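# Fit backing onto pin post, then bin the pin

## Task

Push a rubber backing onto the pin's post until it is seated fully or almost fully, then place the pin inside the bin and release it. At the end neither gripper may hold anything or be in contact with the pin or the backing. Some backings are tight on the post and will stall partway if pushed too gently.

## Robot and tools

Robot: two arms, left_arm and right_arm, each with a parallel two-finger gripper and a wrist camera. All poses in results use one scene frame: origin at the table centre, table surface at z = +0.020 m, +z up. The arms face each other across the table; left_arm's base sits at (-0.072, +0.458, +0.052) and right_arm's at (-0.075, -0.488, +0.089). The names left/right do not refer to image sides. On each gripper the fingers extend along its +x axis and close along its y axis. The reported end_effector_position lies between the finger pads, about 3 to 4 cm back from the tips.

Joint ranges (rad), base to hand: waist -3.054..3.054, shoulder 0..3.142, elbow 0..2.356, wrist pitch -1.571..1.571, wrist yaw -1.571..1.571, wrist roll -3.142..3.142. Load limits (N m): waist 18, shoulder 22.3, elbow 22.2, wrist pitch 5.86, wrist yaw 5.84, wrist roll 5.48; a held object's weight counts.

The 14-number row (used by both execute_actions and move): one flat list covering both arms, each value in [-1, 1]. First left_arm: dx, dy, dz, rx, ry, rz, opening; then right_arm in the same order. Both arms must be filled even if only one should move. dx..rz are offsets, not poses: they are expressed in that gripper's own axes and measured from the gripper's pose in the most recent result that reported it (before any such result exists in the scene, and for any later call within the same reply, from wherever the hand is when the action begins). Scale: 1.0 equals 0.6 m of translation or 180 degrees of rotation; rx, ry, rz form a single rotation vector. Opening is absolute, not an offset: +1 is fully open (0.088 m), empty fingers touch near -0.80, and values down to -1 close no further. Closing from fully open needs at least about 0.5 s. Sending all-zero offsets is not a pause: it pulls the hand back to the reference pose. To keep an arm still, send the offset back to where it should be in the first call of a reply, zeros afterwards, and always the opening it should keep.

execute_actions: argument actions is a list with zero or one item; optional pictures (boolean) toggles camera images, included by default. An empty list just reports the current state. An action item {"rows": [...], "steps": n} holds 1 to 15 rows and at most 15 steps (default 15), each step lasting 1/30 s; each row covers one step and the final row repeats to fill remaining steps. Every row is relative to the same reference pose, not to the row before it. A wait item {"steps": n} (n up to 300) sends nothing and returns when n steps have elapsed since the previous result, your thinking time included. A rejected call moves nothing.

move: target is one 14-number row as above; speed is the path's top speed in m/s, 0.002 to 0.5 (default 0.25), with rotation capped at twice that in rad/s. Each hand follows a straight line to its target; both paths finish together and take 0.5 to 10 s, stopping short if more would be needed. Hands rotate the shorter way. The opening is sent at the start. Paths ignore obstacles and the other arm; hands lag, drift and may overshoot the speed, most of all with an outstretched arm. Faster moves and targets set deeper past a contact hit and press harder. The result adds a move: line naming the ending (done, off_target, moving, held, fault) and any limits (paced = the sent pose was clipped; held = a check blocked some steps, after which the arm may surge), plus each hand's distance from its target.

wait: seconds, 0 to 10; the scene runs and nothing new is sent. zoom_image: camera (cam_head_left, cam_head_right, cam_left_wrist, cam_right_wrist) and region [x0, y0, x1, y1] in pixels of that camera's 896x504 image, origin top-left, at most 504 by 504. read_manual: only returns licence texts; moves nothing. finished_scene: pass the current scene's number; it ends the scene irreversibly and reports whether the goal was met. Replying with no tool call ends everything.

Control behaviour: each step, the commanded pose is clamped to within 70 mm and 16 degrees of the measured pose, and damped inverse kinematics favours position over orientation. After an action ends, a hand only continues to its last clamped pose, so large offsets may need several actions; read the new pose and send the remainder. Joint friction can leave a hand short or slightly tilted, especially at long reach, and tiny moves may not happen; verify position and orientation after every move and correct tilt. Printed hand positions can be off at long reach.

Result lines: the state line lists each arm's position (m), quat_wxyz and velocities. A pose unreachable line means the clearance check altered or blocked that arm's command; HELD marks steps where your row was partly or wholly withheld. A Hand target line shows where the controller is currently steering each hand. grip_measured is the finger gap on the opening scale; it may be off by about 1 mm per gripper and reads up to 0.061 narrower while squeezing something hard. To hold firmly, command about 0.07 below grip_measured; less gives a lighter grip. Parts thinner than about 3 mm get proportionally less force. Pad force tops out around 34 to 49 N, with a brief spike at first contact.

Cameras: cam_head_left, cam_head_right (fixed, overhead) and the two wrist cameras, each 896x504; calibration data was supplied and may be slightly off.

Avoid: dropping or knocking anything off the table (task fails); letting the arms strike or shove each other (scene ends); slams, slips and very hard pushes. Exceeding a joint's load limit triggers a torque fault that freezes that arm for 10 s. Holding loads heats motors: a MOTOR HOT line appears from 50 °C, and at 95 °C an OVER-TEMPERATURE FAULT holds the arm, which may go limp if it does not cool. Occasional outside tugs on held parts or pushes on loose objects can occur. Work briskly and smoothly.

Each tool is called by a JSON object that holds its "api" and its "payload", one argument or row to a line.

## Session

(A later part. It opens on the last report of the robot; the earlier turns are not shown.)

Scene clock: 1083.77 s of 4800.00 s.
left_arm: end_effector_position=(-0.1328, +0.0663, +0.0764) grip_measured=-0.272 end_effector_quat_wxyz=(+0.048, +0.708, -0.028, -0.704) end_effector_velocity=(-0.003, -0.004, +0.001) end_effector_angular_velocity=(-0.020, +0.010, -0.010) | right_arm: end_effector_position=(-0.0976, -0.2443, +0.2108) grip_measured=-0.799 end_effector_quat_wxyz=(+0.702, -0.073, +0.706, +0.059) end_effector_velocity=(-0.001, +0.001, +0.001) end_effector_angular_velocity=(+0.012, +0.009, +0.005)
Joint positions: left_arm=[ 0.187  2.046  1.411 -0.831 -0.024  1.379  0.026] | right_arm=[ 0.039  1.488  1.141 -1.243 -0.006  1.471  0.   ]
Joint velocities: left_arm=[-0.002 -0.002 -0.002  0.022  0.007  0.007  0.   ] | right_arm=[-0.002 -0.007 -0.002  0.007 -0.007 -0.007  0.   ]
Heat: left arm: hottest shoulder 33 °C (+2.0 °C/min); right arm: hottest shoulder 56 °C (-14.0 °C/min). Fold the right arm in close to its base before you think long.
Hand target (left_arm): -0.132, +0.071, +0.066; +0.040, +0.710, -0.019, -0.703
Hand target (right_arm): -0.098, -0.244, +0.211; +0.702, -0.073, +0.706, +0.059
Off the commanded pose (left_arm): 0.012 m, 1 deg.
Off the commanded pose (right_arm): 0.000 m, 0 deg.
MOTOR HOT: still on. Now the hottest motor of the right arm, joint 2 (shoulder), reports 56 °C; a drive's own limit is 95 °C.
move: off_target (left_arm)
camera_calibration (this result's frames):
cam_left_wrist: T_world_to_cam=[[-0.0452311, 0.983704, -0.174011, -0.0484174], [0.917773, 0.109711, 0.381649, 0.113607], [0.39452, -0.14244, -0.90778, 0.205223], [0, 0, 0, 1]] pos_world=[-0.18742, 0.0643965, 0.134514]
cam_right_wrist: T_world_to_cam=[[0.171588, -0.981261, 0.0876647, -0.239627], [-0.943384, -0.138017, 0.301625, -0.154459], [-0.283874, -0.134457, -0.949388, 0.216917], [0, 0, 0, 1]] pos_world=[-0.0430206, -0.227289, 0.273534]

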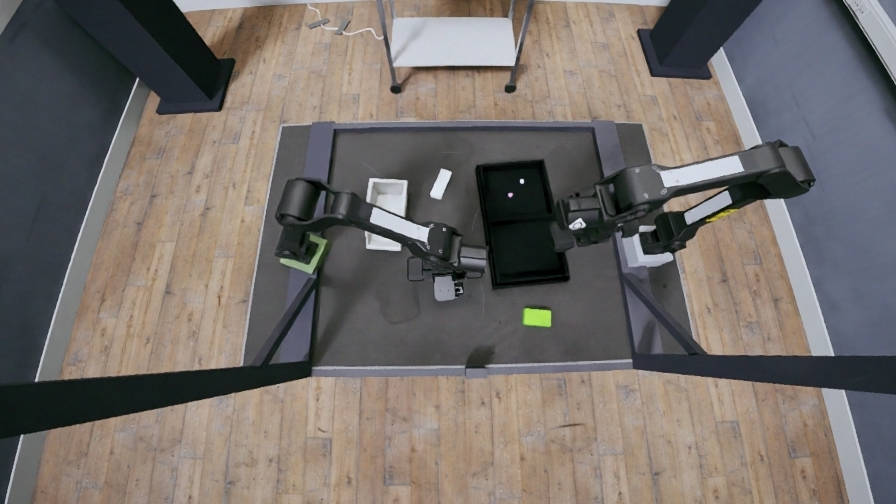

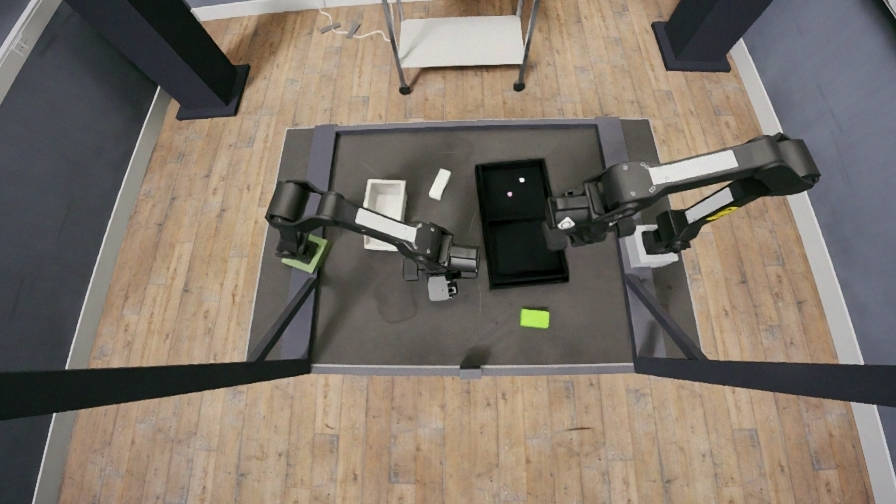

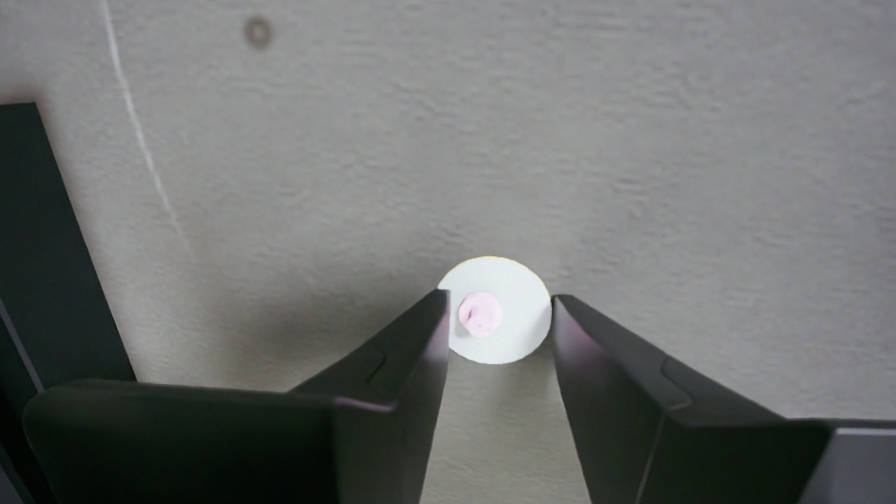

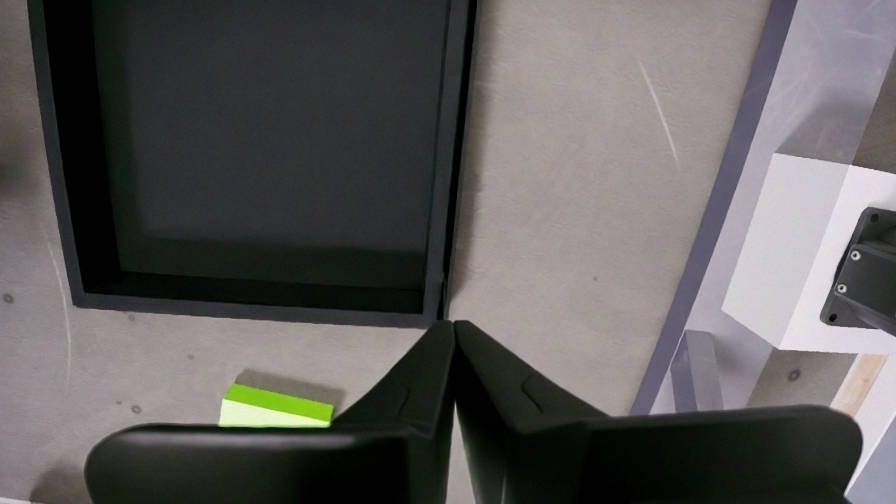

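{"api": "move", "payload": {
  "target": [0.02,0,0,0,0,-0.012,-0.47,0,0,0,0,0,0,-0.8],
  "speed": 0.02
}}

{"api": "zoom_image", "payload": {
  "camera": "cam_left_wrist",
  "region": [400,230,600,400]
}}

Scene clock: 1091.40 s of 4800.00 s.
left_arm: end_effector_position=(-0.1335, +0.0648, +0.0759) grip_measured=-0.468 end_effector_quat_wxyz=(+0.043, +0.708, -0.023, -0.705) end_effector_velocity=(-0.002, +0.001, -0.000) end_effector_angular_velocity=(+0.006, -0.006, +0.015) | right_arm: end_effector_position=(-0.0976, -0.2443, +0.2108) grip_measured=-0.799 end_effector_quat_wxyz=(+0.702, -0.073, +0.706, +0.059) end_effector_velocity=(-0.004, -0.003, -0.000) end_effector_angular_velocity=(-0.009, +0.021, -0.005)
Joint positions: left_arm=[ 0.188  2.062  1.435 -0.852 -0.02   1.379  0.016] | right_arm=[ 0.039  1.488  1.141 -1.243 -0.006  1.471  0.   ]
Joint velocities: left_arm=[-0.007  0.002  0.002 -0.007 -0.007 -0.022 -0.   ] | right_arm=[ 0.002 -0.002 -0.002 -0.007 -0.022  0.007  0.   ]
Heat: left arm: hottest shoulder 33 °C (+1.0 °C/min); right arm: hottest shoulder 55 °C (-15.0 °C/min). Fold the right arm in close to its base before you think long.
Hand target (left_arm): -0.133, +0.065, +0.065; +0.035, +0.708, -0.015, -0.705
Hand target (right_arm): -0.098, -0.244, +0.211; +0.702, -0.073, +0.706, +0.059
Off the commanded pose (left_arm): 0.011 m, 1 deg.
Off the commanded pose (right_arm): 0.000 m, 0 deg.
MOTOR HOT: still on. Now the hottest motor of the right arm, joint 2 (shoulder), reports 55 °C; a drive's own limit is 95 °C.
After step 90, 3.43 s passed at rest.
move: off_target (left_arm)
camera_calibration (this result's frames):
cam_left_wrist: T_world_to_cam=[[-0.0455267, 0.986021, -0.160278, -0.0483101], [0.918519, 0.104398, 0.381346, 0.115091], [0.392748, -0.129857, -0.910432, 0.20401], [0, 0, 0, 1]] pos_world=[-0.188037, 0.0621117, 0.134104]
cam_right_wrist: T_world_to_cam=[[0.171588, -0.981261, 0.0876647, -0.239627], [-0.943384, -0.138017, 0.301625, -0.154459], [-0.283874, -0.134457, -0.949388, 0.216917], [0, 0, 0, 1]] pos_world=[-0.0430206, -0.227289, 0.273534]

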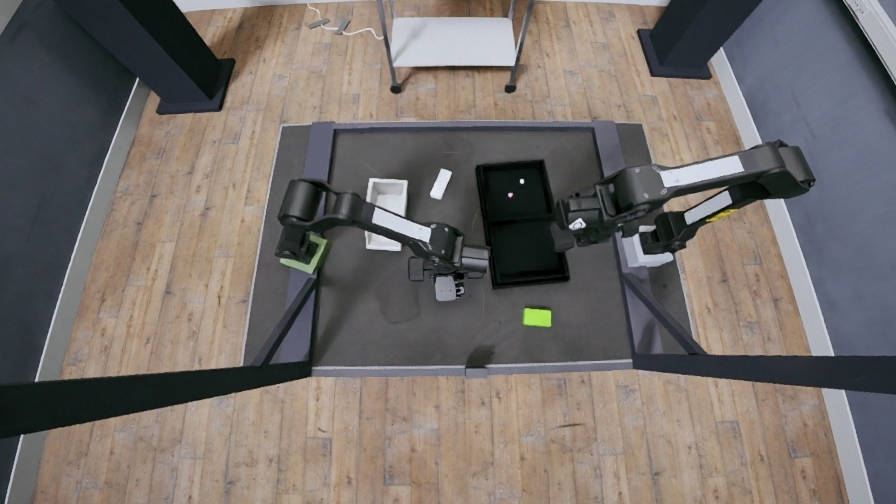

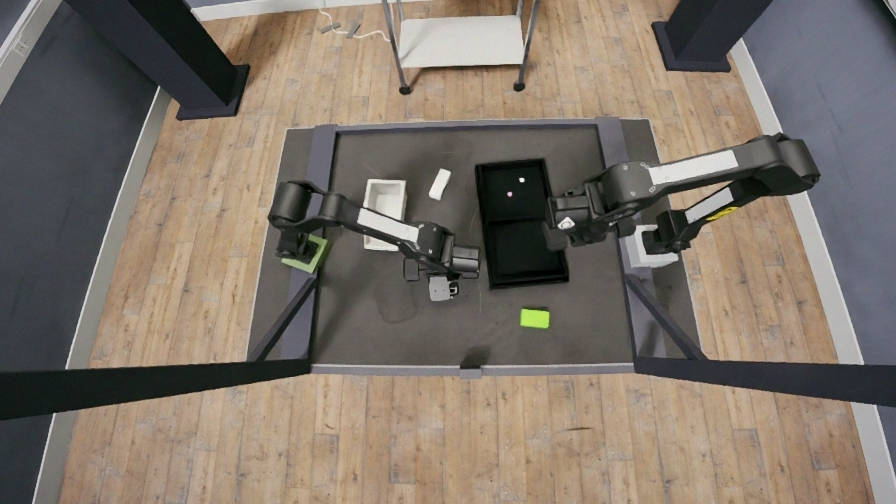

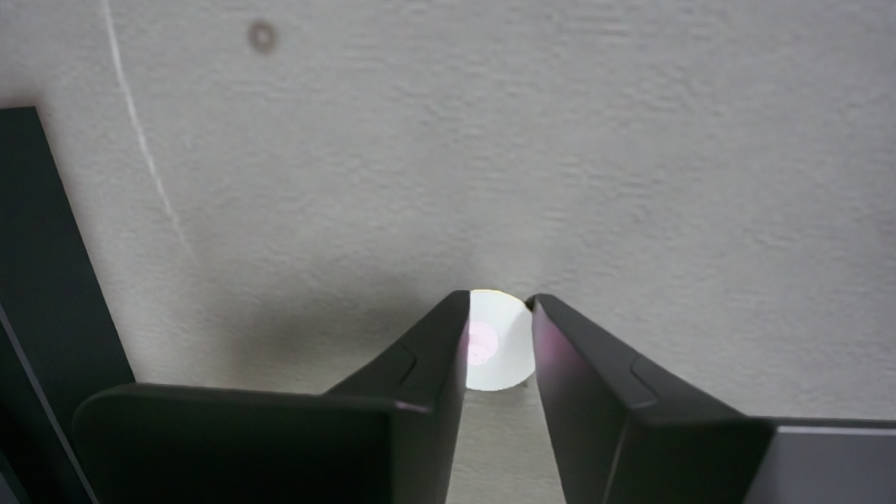

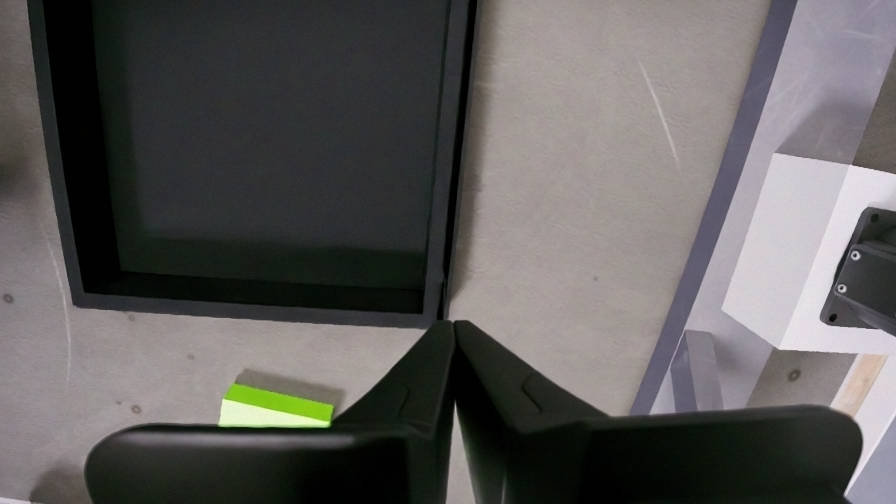

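Region (400, 230, 600, 400) of cam_left_wrist's 896x504 image, scaled by 2.520, with more detail than that image has; it fills the top 428 rows of this view, and the rest is white.

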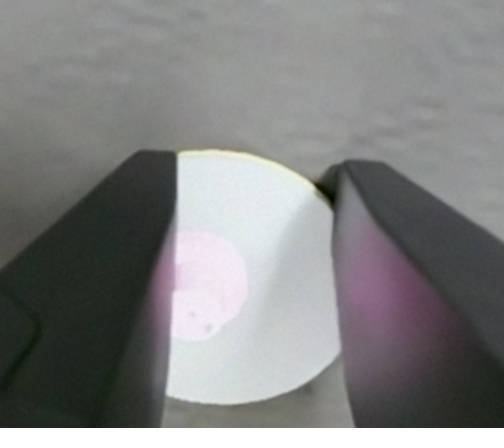

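{"api": "move", "payload": {
  "target": [-0.02,0,0,0,0,0,-0.27,0,0,0,0,0,0,-0.8],
  "speed": 0.04
}}

{"api": "move", "payload": {
  "target": [0,-0.004,-0.018,0.1,0,0,-0.27,0,0,0,0,0,0,-0.8],
  "speed": 0.1
}}

{"api": "zoom_image", "payload": {
  "camera": "cam_left_wrist",
  "region": [400,230,600,400]
}}

Scene clock: 1096.10 s of 4800.00 s.
left_arm: end_effector_position=(-0.1323, +0.0698, +0.0788) grip_measured=-0.273 end_effector_quat_wxyz=(+0.035, +0.710, -0.014, -0.704) end_effector_velocity=(+0.001, +0.005, -0.000) end_effector_angular_velocity=(+0.021, -0.011, -0.009) | right_arm: end_effector_position=(-0.0976, -0.2443, +0.2108) grip_measured=-0.799 end_effector_quat_wxyz=(+0.702, -0.073, +0.706, +0.059) end_effector_velocity=(-0.000, -0.005, +0.000) end_effector_angular_velocity=(-0.023, +0.006, +0.005)
Joint positions: left_arm=[ 0.188  2.057  1.442 -0.888 -0.021  1.379  0.026] | right_arm=[ 0.039  1.488  1.141 -1.243 -0.006  1.471  0.   ]
Joint velocities: left_arm=[-0.002 -0.002 -0.002 -0.022 -0.007  0.007  0.   ] | right_arm=[-0.002 -0.002 -0.002 -0.022 -0.007 -0.007  0.   ]
Heat: left arm: hottest shoulder 32 °C (+0.0 °C/min); right arm: hottest shoulder 54 °C (-16.1 °C/min). Fold the right arm in close to its base before you think long.
Hand target (left_arm): -0.133, +0.066, +0.088; +0.044, +0.708, -0.023, -0.705
Hand target (right_arm): -0.098, -0.244, +0.211; +0.702, -0.073, +0.706, +0.059
Off the commanded pose (left_arm): 0.010 m, 1 deg.
Off the commanded pose (right_arm): 0.000 m, 0 deg.
MOTOR HOT: still on. Now the hottest motor of the right arm, joint 2 (shoulder), reports 54 °C; a drive's own limit is 95 °C.
After step 90, 1.00 s passed at rest.
move: off_target (left_arm)
camera_calibration (this result's frames):
cam_left_wrist: T_world_to_cam=[[-0.0456828, 0.989451, -0.137479, -0.0547531], [0.916819, 0.0961772, 0.387548, 0.112228], [0.396682, -0.108339, -0.911541, 0.205963], [0, 0, 0, 1]] pos_world=[-0.187096, 0.0656955, 0.136722]
cam_right_wrist: T_world_to_cam=[[0.171588, -0.981261, 0.0876647, -0.239627], [-0.943384, -0.138017, 0.301625, -0.154459], [-0.283874, -0.134457, -0.949388, 0.216917], [0, 0, 0, 1]] pos_world=[-0.0430206, -0.227289, 0.273534]

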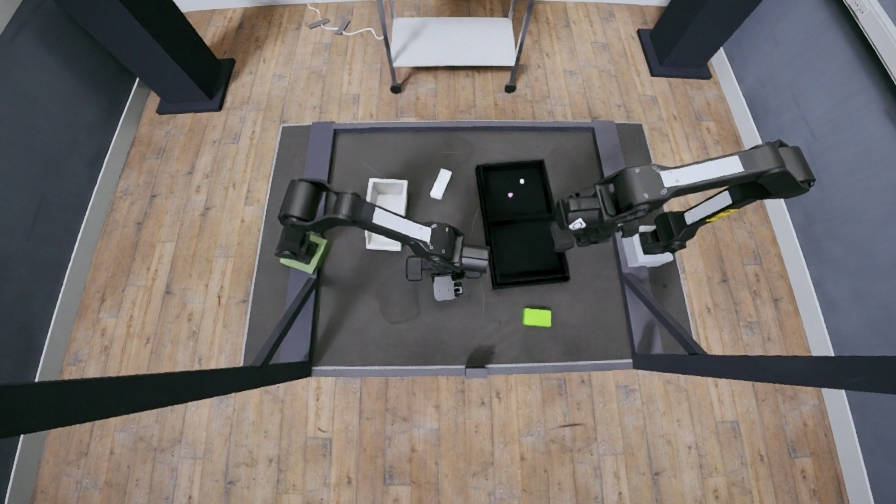

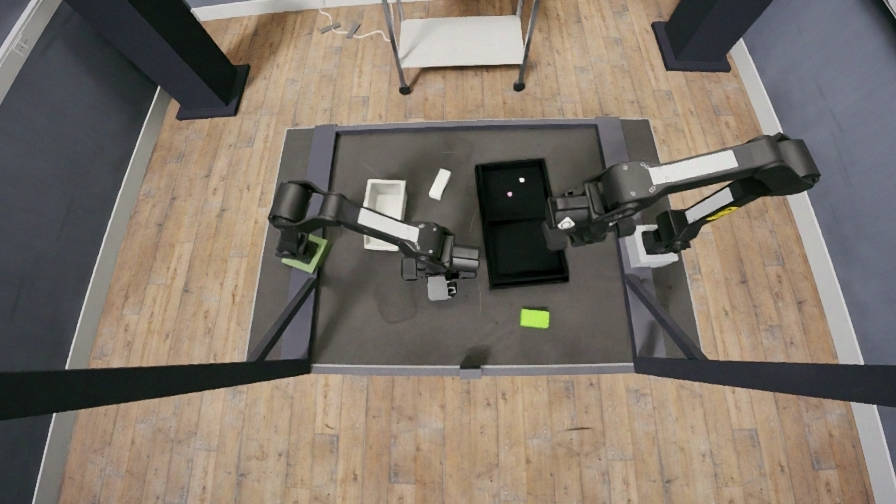

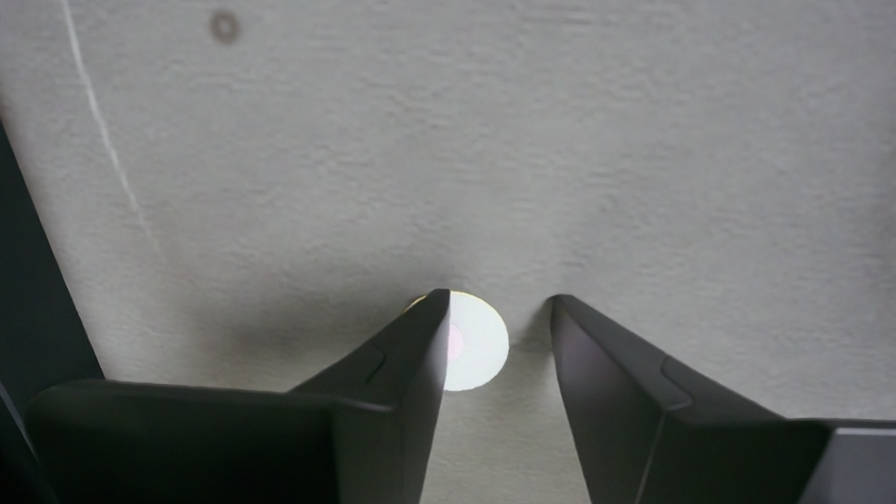

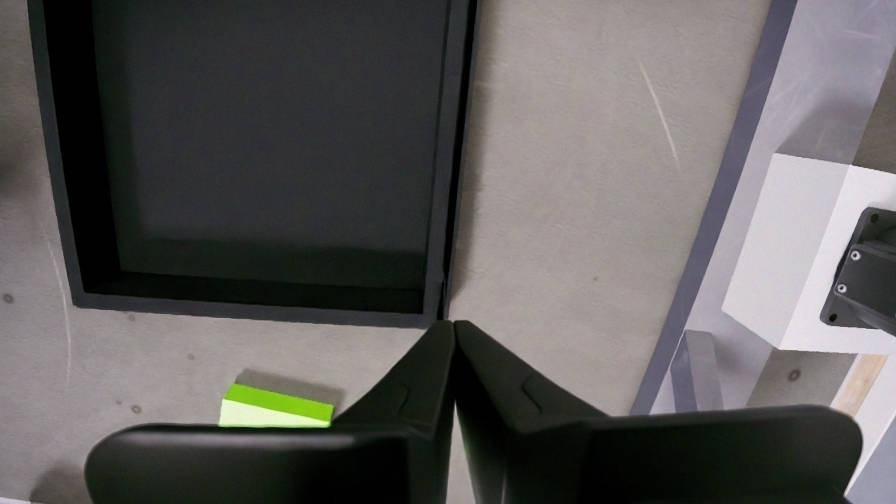

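Scene clock: 1098.03 s of 4800.00 s.
left_arm: end_effector_position=(-0.1234, +0.0698, +0.0775) grip_measured=-0.272 end_effector_quat_wxyz=(-0.075, +0.707, -0.123, -0.693) end_effector_velocity=(+0.003, +0.008, -0.000) end_effector_angular_velocity=(+0.035, -0.012, +0.010) | right_arm: end_effector_position=(-0.0976, -0.2443, +0.2108) grip_measured=-0.799 end_effector_quat_wxyz=(+0.702, -0.073, +0.706, +0.059) end_effector_velocity=(+0.001, -0.002, -0.000) end_effector_angular_velocity=(-0.008, +0.007, -0.000)
Joint positions: left_arm=[ 0.211  2.055  1.433 -0.881 -0.019  1.713  0.026] | right_arm=[ 0.039  1.488  1.141 -1.243 -0.006  1.471  0.   ]
Joint velocities: left_arm=[ 0.002 -0.002 -0.002 -0.037 -0.007 -0.007 -0.   ] | right_arm=[-0.007 -0.002 -0.002 -0.007 -0.007 -0.007  0.   ]
Heat: left arm: hottest shoulder 33 °C (+1.0 °C/min); right arm: hottest shoulder 54 °C (-14.1 °C/min). Fold the right arm in close to its base before you think long.
Hand target (left_arm): -0.122, +0.072, +0.079; -0.076, +0.706, -0.124, -0.693
Hand target (right_arm): -0.098, -0.244, +0.211; +0.702, -0.073, +0.706, +0.059
Off the commanded pose (left_arm): 0.003 m, 0 deg.
Off the commanded pose (right_arm): 0.000 m, 0 deg.
MOTOR HOT: still on. Now the hottest motor of the right arm, joint 2 (shoulder), reports 54 °C; a drive's own limit is 95 °C.
move: done
camera_calibration (this result's frames):
cam_left_wrist: T_world_to_cam=[[0.261878, 0.956117, -0.131376, -0.0147928], [0.89341, -0.188683, 0.407697, 0.119989], [0.365018, -0.22414, -0.903617, 0.204824], [0, 0, 0, 1]] pos_world=[-0.17809, 0.0826927, 0.134219]
cam_right_wrist: T_world_to_cam=[[0.171588, -0.981261, 0.0876647, -0.239627], [-0.943384, -0.138017, 0.301625, -0.154459], [-0.283874, -0.134457, -0.949388, 0.216917], [0, 0, 0, 1]] pos_world=[-0.0430206, -0.227289, 0.273534]

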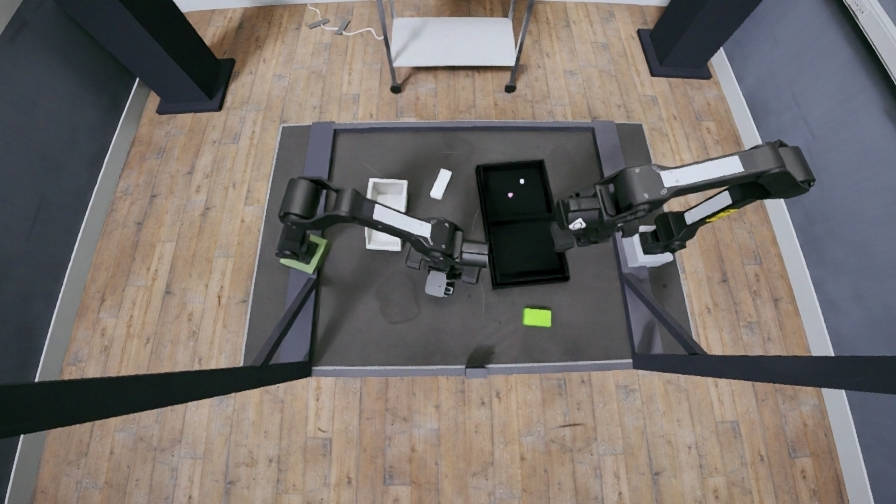

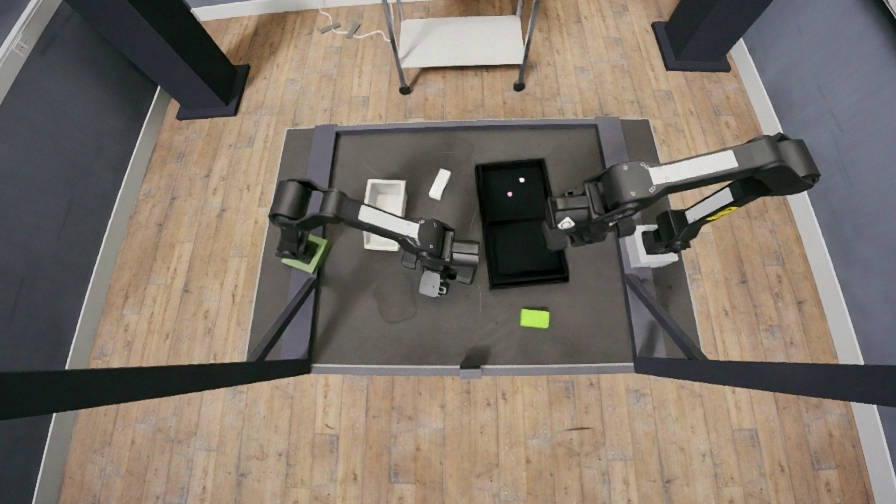

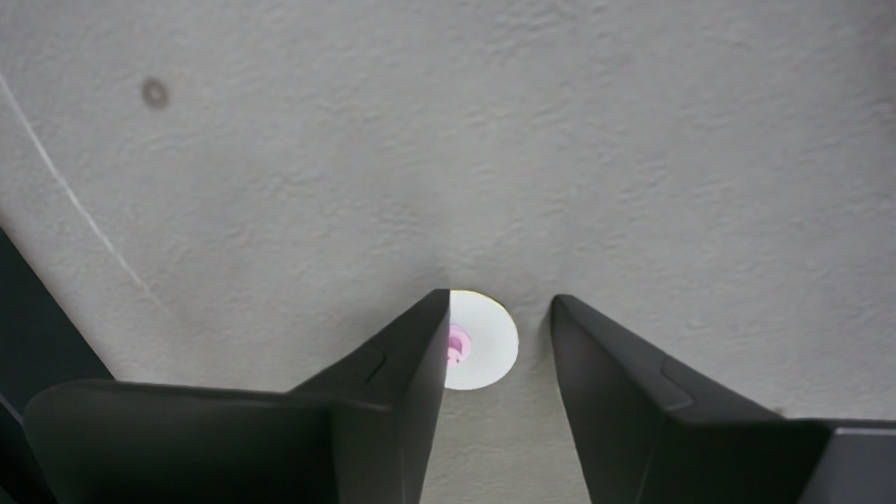

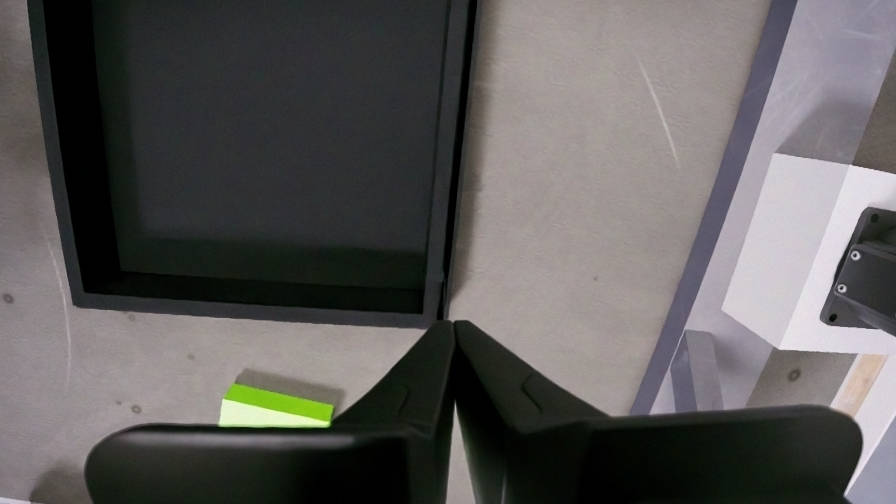

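Region (400, 230, 600, 400) of cam_left_wrist's 896x504 image, scaled by 2.520, with more detail than that image has; it fills the top 428 rows of this view, and the rest is white.

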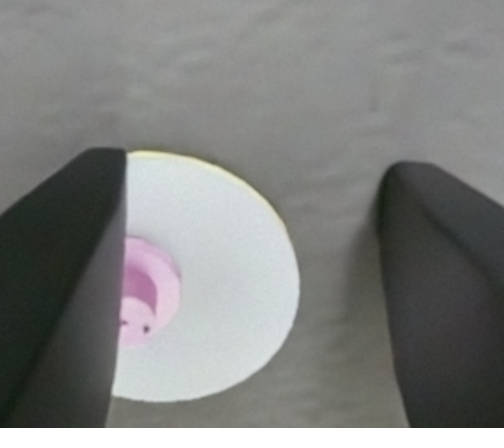

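Dragged it. Lift properly.

{"api": "move", "payload": {
  "target": [-0.04,0,0.004,0,0,0,-0.27,0,0,0,0,0,0,-0.8],
  "speed": 0.05
}}

{"api": "move", "payload": {
  "target": [0,0.01,-0.018,0,0,0,-0.27,0,0,0,0,0,0,-0.8],
  "speed": 0.05
}}

{"api": "zoom_image", "payload": {
  "camera": "cam_left_wrist",
  "region": [400,200,600,370]
}}

Scene clock: 1102.00 s of 4800.00 s.
left_arm: end_effector_position=(-0.1242, +0.0760, +0.0932) grip_measured=-0.272 end_effector_quat_wxyz=(-0.084, +0.706, -0.116, -0.693) end_effector_velocity=(+0.001, +0.005, +0.000) end_effector_angular_velocity=(+0.021, -0.010, +0.005) | right_arm: end_effector_position=(-0.0976, -0.2443, +0.2108) grip_measured=-0.799 end_effector_quat_wxyz=(+0.702, -0.073, +0.706, +0.059) end_effector_velocity=(-0.003, -0.002, -0.000) end_effector_angular_velocity=(-0.009, +0.021, +0.004)
Joint positions: left_arm=[ 0.207  2.03   1.463 -0.959 -0.019  1.711  0.026] | right_arm=[ 0.039  1.488  1.141 -1.243 -0.006  1.471  0.   ]
Joint velocities: left_arm=[-0.002 -0.002 -0.002 -0.022 -0.007 -0.007 -0.   ] | right_arm=[-0.002 -0.002 -0.002 -0.007 -0.022 -0.007  0.   ]
Heat: left arm: hottest shoulder 33 °C (+1.0 °C/min); right arm: hottest shoulder 54 °C (-13.0 °C/min). Fold the right arm in close to its base before you think long.
Hand target (left_arm): -0.126, +0.072, +0.101; -0.075, +0.706, -0.123, -0.693
Hand target (right_arm): -0.098, -0.244, +0.211; +0.702, -0.073, +0.706, +0.059
Off the commanded pose (left_arm): 0.009 m, 1 deg.
Off the commanded pose (right_arm): 0.000 m, 0 deg.
MOTOR HOT: still on. Now the hottest motor of the right arm, joint 2 (shoulder), reports 54 °C; a drive's own limit is 95 °C.
After step 90, 0.10 s passed at rest.
move: off_target (left_arm)
camera_calibration (this result's frames):
cam_left_wrist: T_world_to_cam=[[0.264423, 0.958235, -0.108933, -0.0203611], [0.891843, -0.199977, 0.405741, 0.116341], [0.367011, -0.204438, -0.907473, 0.219792], [0, 0, 0, 1]] pos_world=[-0.17904, 0.08771, 0.150033]
cam_right_wrist: T_world_to_cam=[[0.171588, -0.981261, 0.0876647, -0.239627], [-0.943384, -0.138017, 0.301625, -0.154459], [-0.283874, -0.134457, -0.949388, 0.216917], [0, 0, 0, 1]] pos_world=[-0.0430206, -0.227289, 0.273534]

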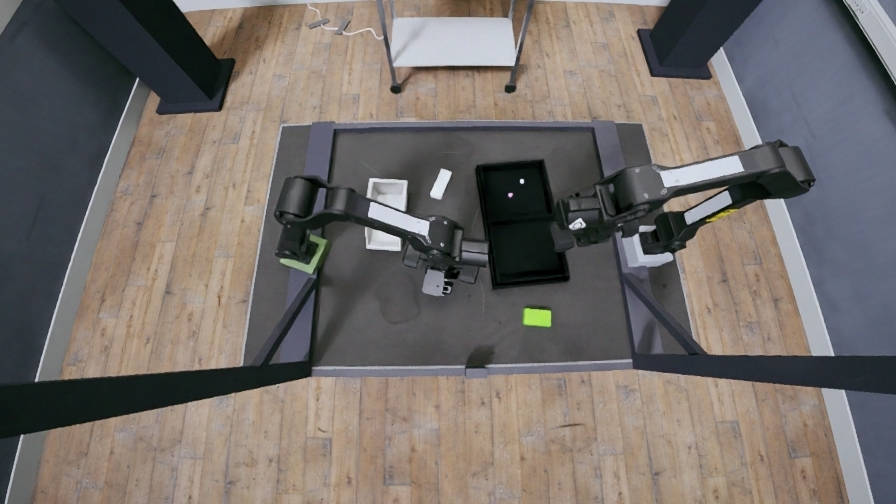

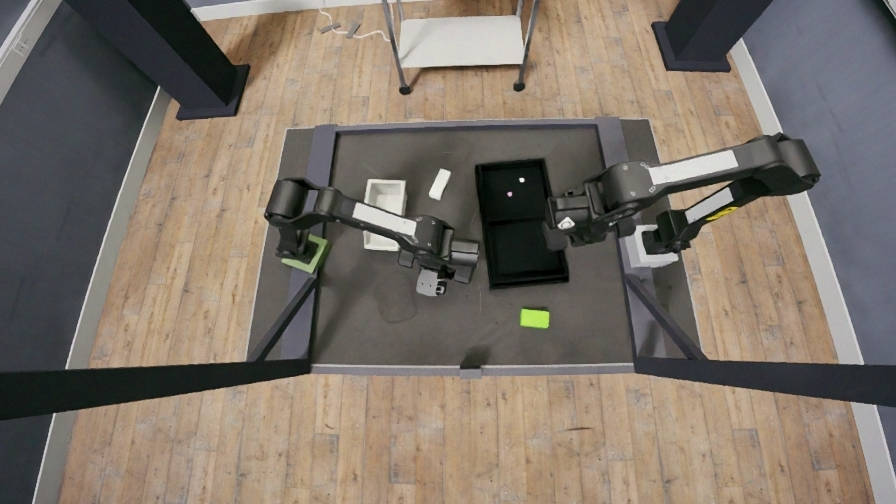

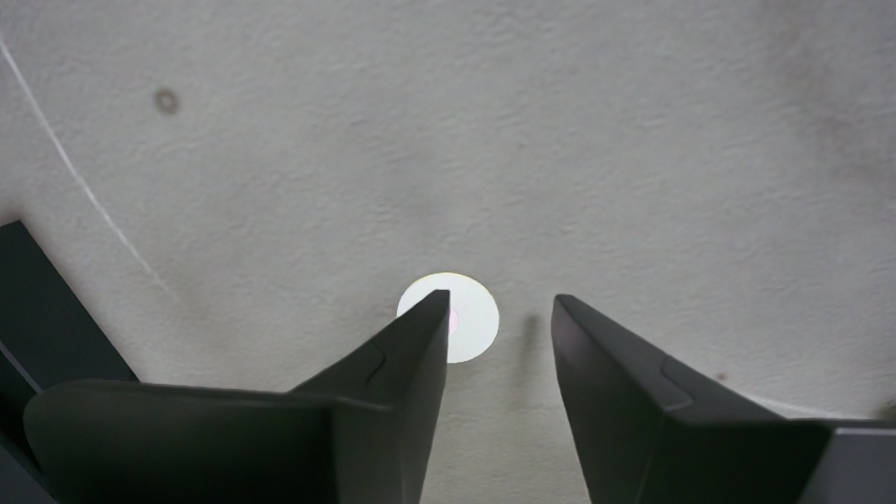

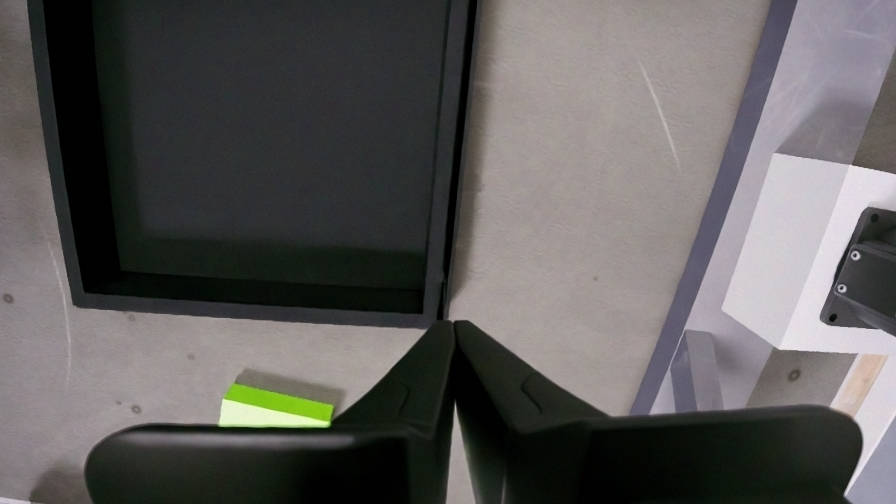

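Scene clock: 1102.73 s of 4800.00 s.
left_arm: end_effector_position=(-0.1162, +0.0700, +0.0954) grip_measured=-0.272 end_effector_quat_wxyz=(-0.082, +0.707, -0.116, -0.693) end_effector_velocity=(-0.001, +0.003, -0.001) end_effector_angular_velocity=(+0.021, -0.010, -0.014) | right_arm: end_effector_position=(-0.0976, -0.2443, +0.2108) grip_measured=-0.799 end_effector_quat_wxyz=(+0.702, -0.073, +0.706, +0.059) end_effector_velocity=(+0.001, -0.003, -0.000) end_effector_angular_velocity=(-0.008, +0.007, -0.015)
Joint positions: left_arm=[ 0.23   2.043  1.491 -0.971 -0.019  1.731  0.026] | right_arm=[ 0.039  1.488  1.141 -1.243 -0.006  1.471  0.   ]
Joint velocities: left_arm=[-0.007  0.007  0.007 -0.022 -0.007  0.007 -0.   ] | right_arm=[-0.007 -0.007 -0.007 -0.007 -0.007  0.007  0.   ]
Heat: left arm: hottest shoulder 33 °C (+1.0 °C/min); right arm: hottest shoulder 54 °C (-12.1 °C/min). Fold the right arm in close to its base before you think long.
Hand target (left_arm): -0.116, +0.067, +0.094; -0.084, +0.706, -0.116, -0.693
Hand target (right_arm): -0.098, -0.244, +0.211; +0.702, -0.073, +0.706, +0.059
Off the commanded pose (left_arm): 0.003 m, 0 deg.
Off the commanded pose (right_arm): 0.000 m, 0 deg.
MOTOR HOT: still on. Now the hottest motor of the right arm, joint 2 (shoulder), reports 54 °C; a drive's own limit is 95 °C.
move: done
camera_calibration (this result's frames):
cam_left_wrist: T_world_to_cam=[[0.261533, 0.958738, -0.111453, -0.0166454], [0.892235, -0.196106, 0.406767, 0.106804], [0.368127, -0.205825, -0.906708, 0.217732], [0, 0, 0, 1]] pos_world=[-0.171094, 0.0817182, 0.15212]
cam_right_wrist: T_world_to_cam=[[0.171588, -0.981261, 0.0876647, -0.239627], [-0.943384, -0.138017, 0.301625, -0.154459], [-0.283874, -0.134457, -0.949388, 0.216917], [0, 0, 0, 1]] pos_world=[-0.0430206, -0.227289, 0.273534]

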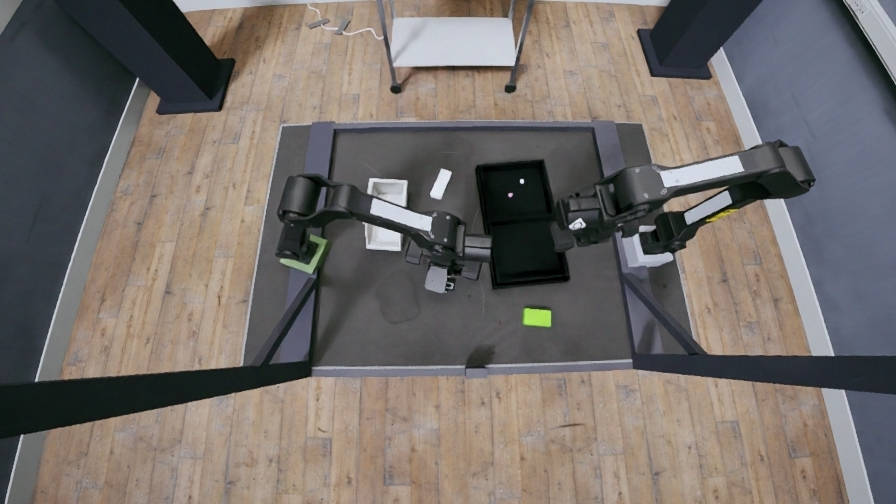

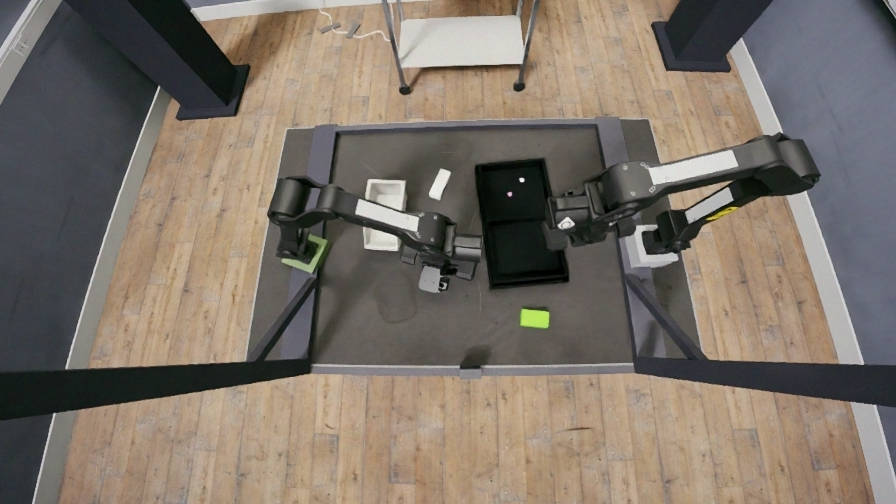

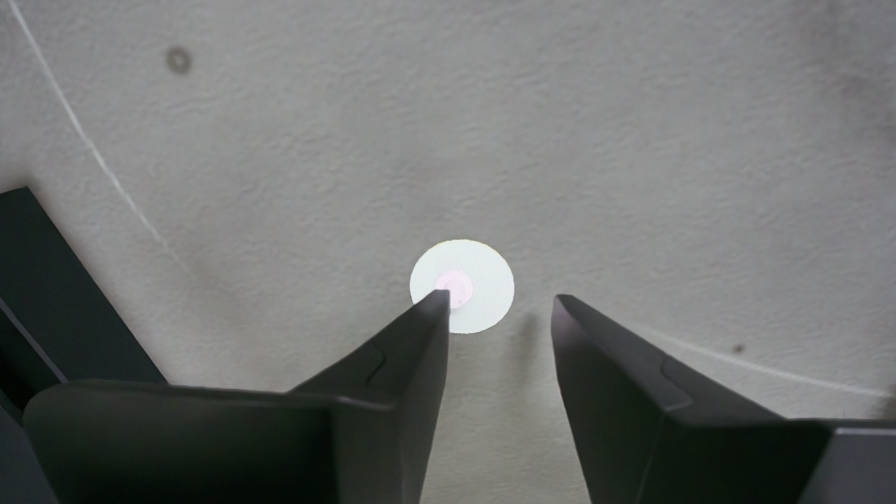

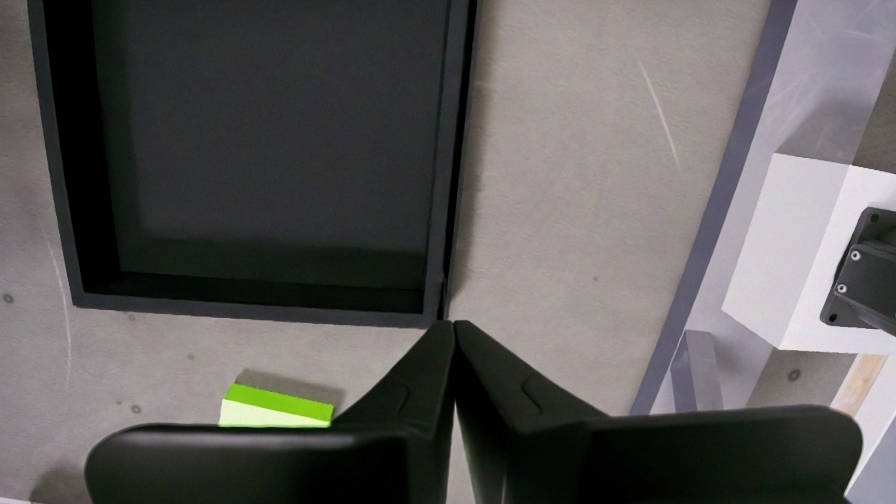

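Region (400, 200, 600, 370) of cam_left_wrist's 896x504 image, scaled by 2.520, with more detail than that image has; it fills the top 428 rows of this view, and the rest is white.

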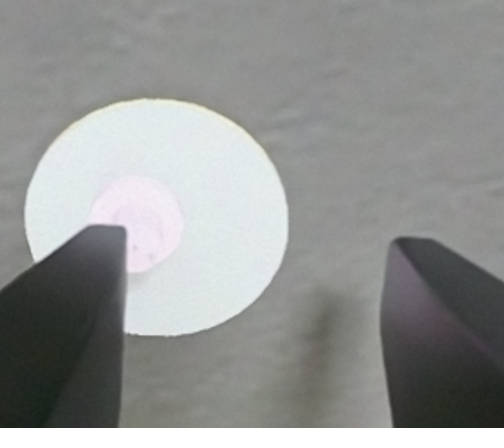

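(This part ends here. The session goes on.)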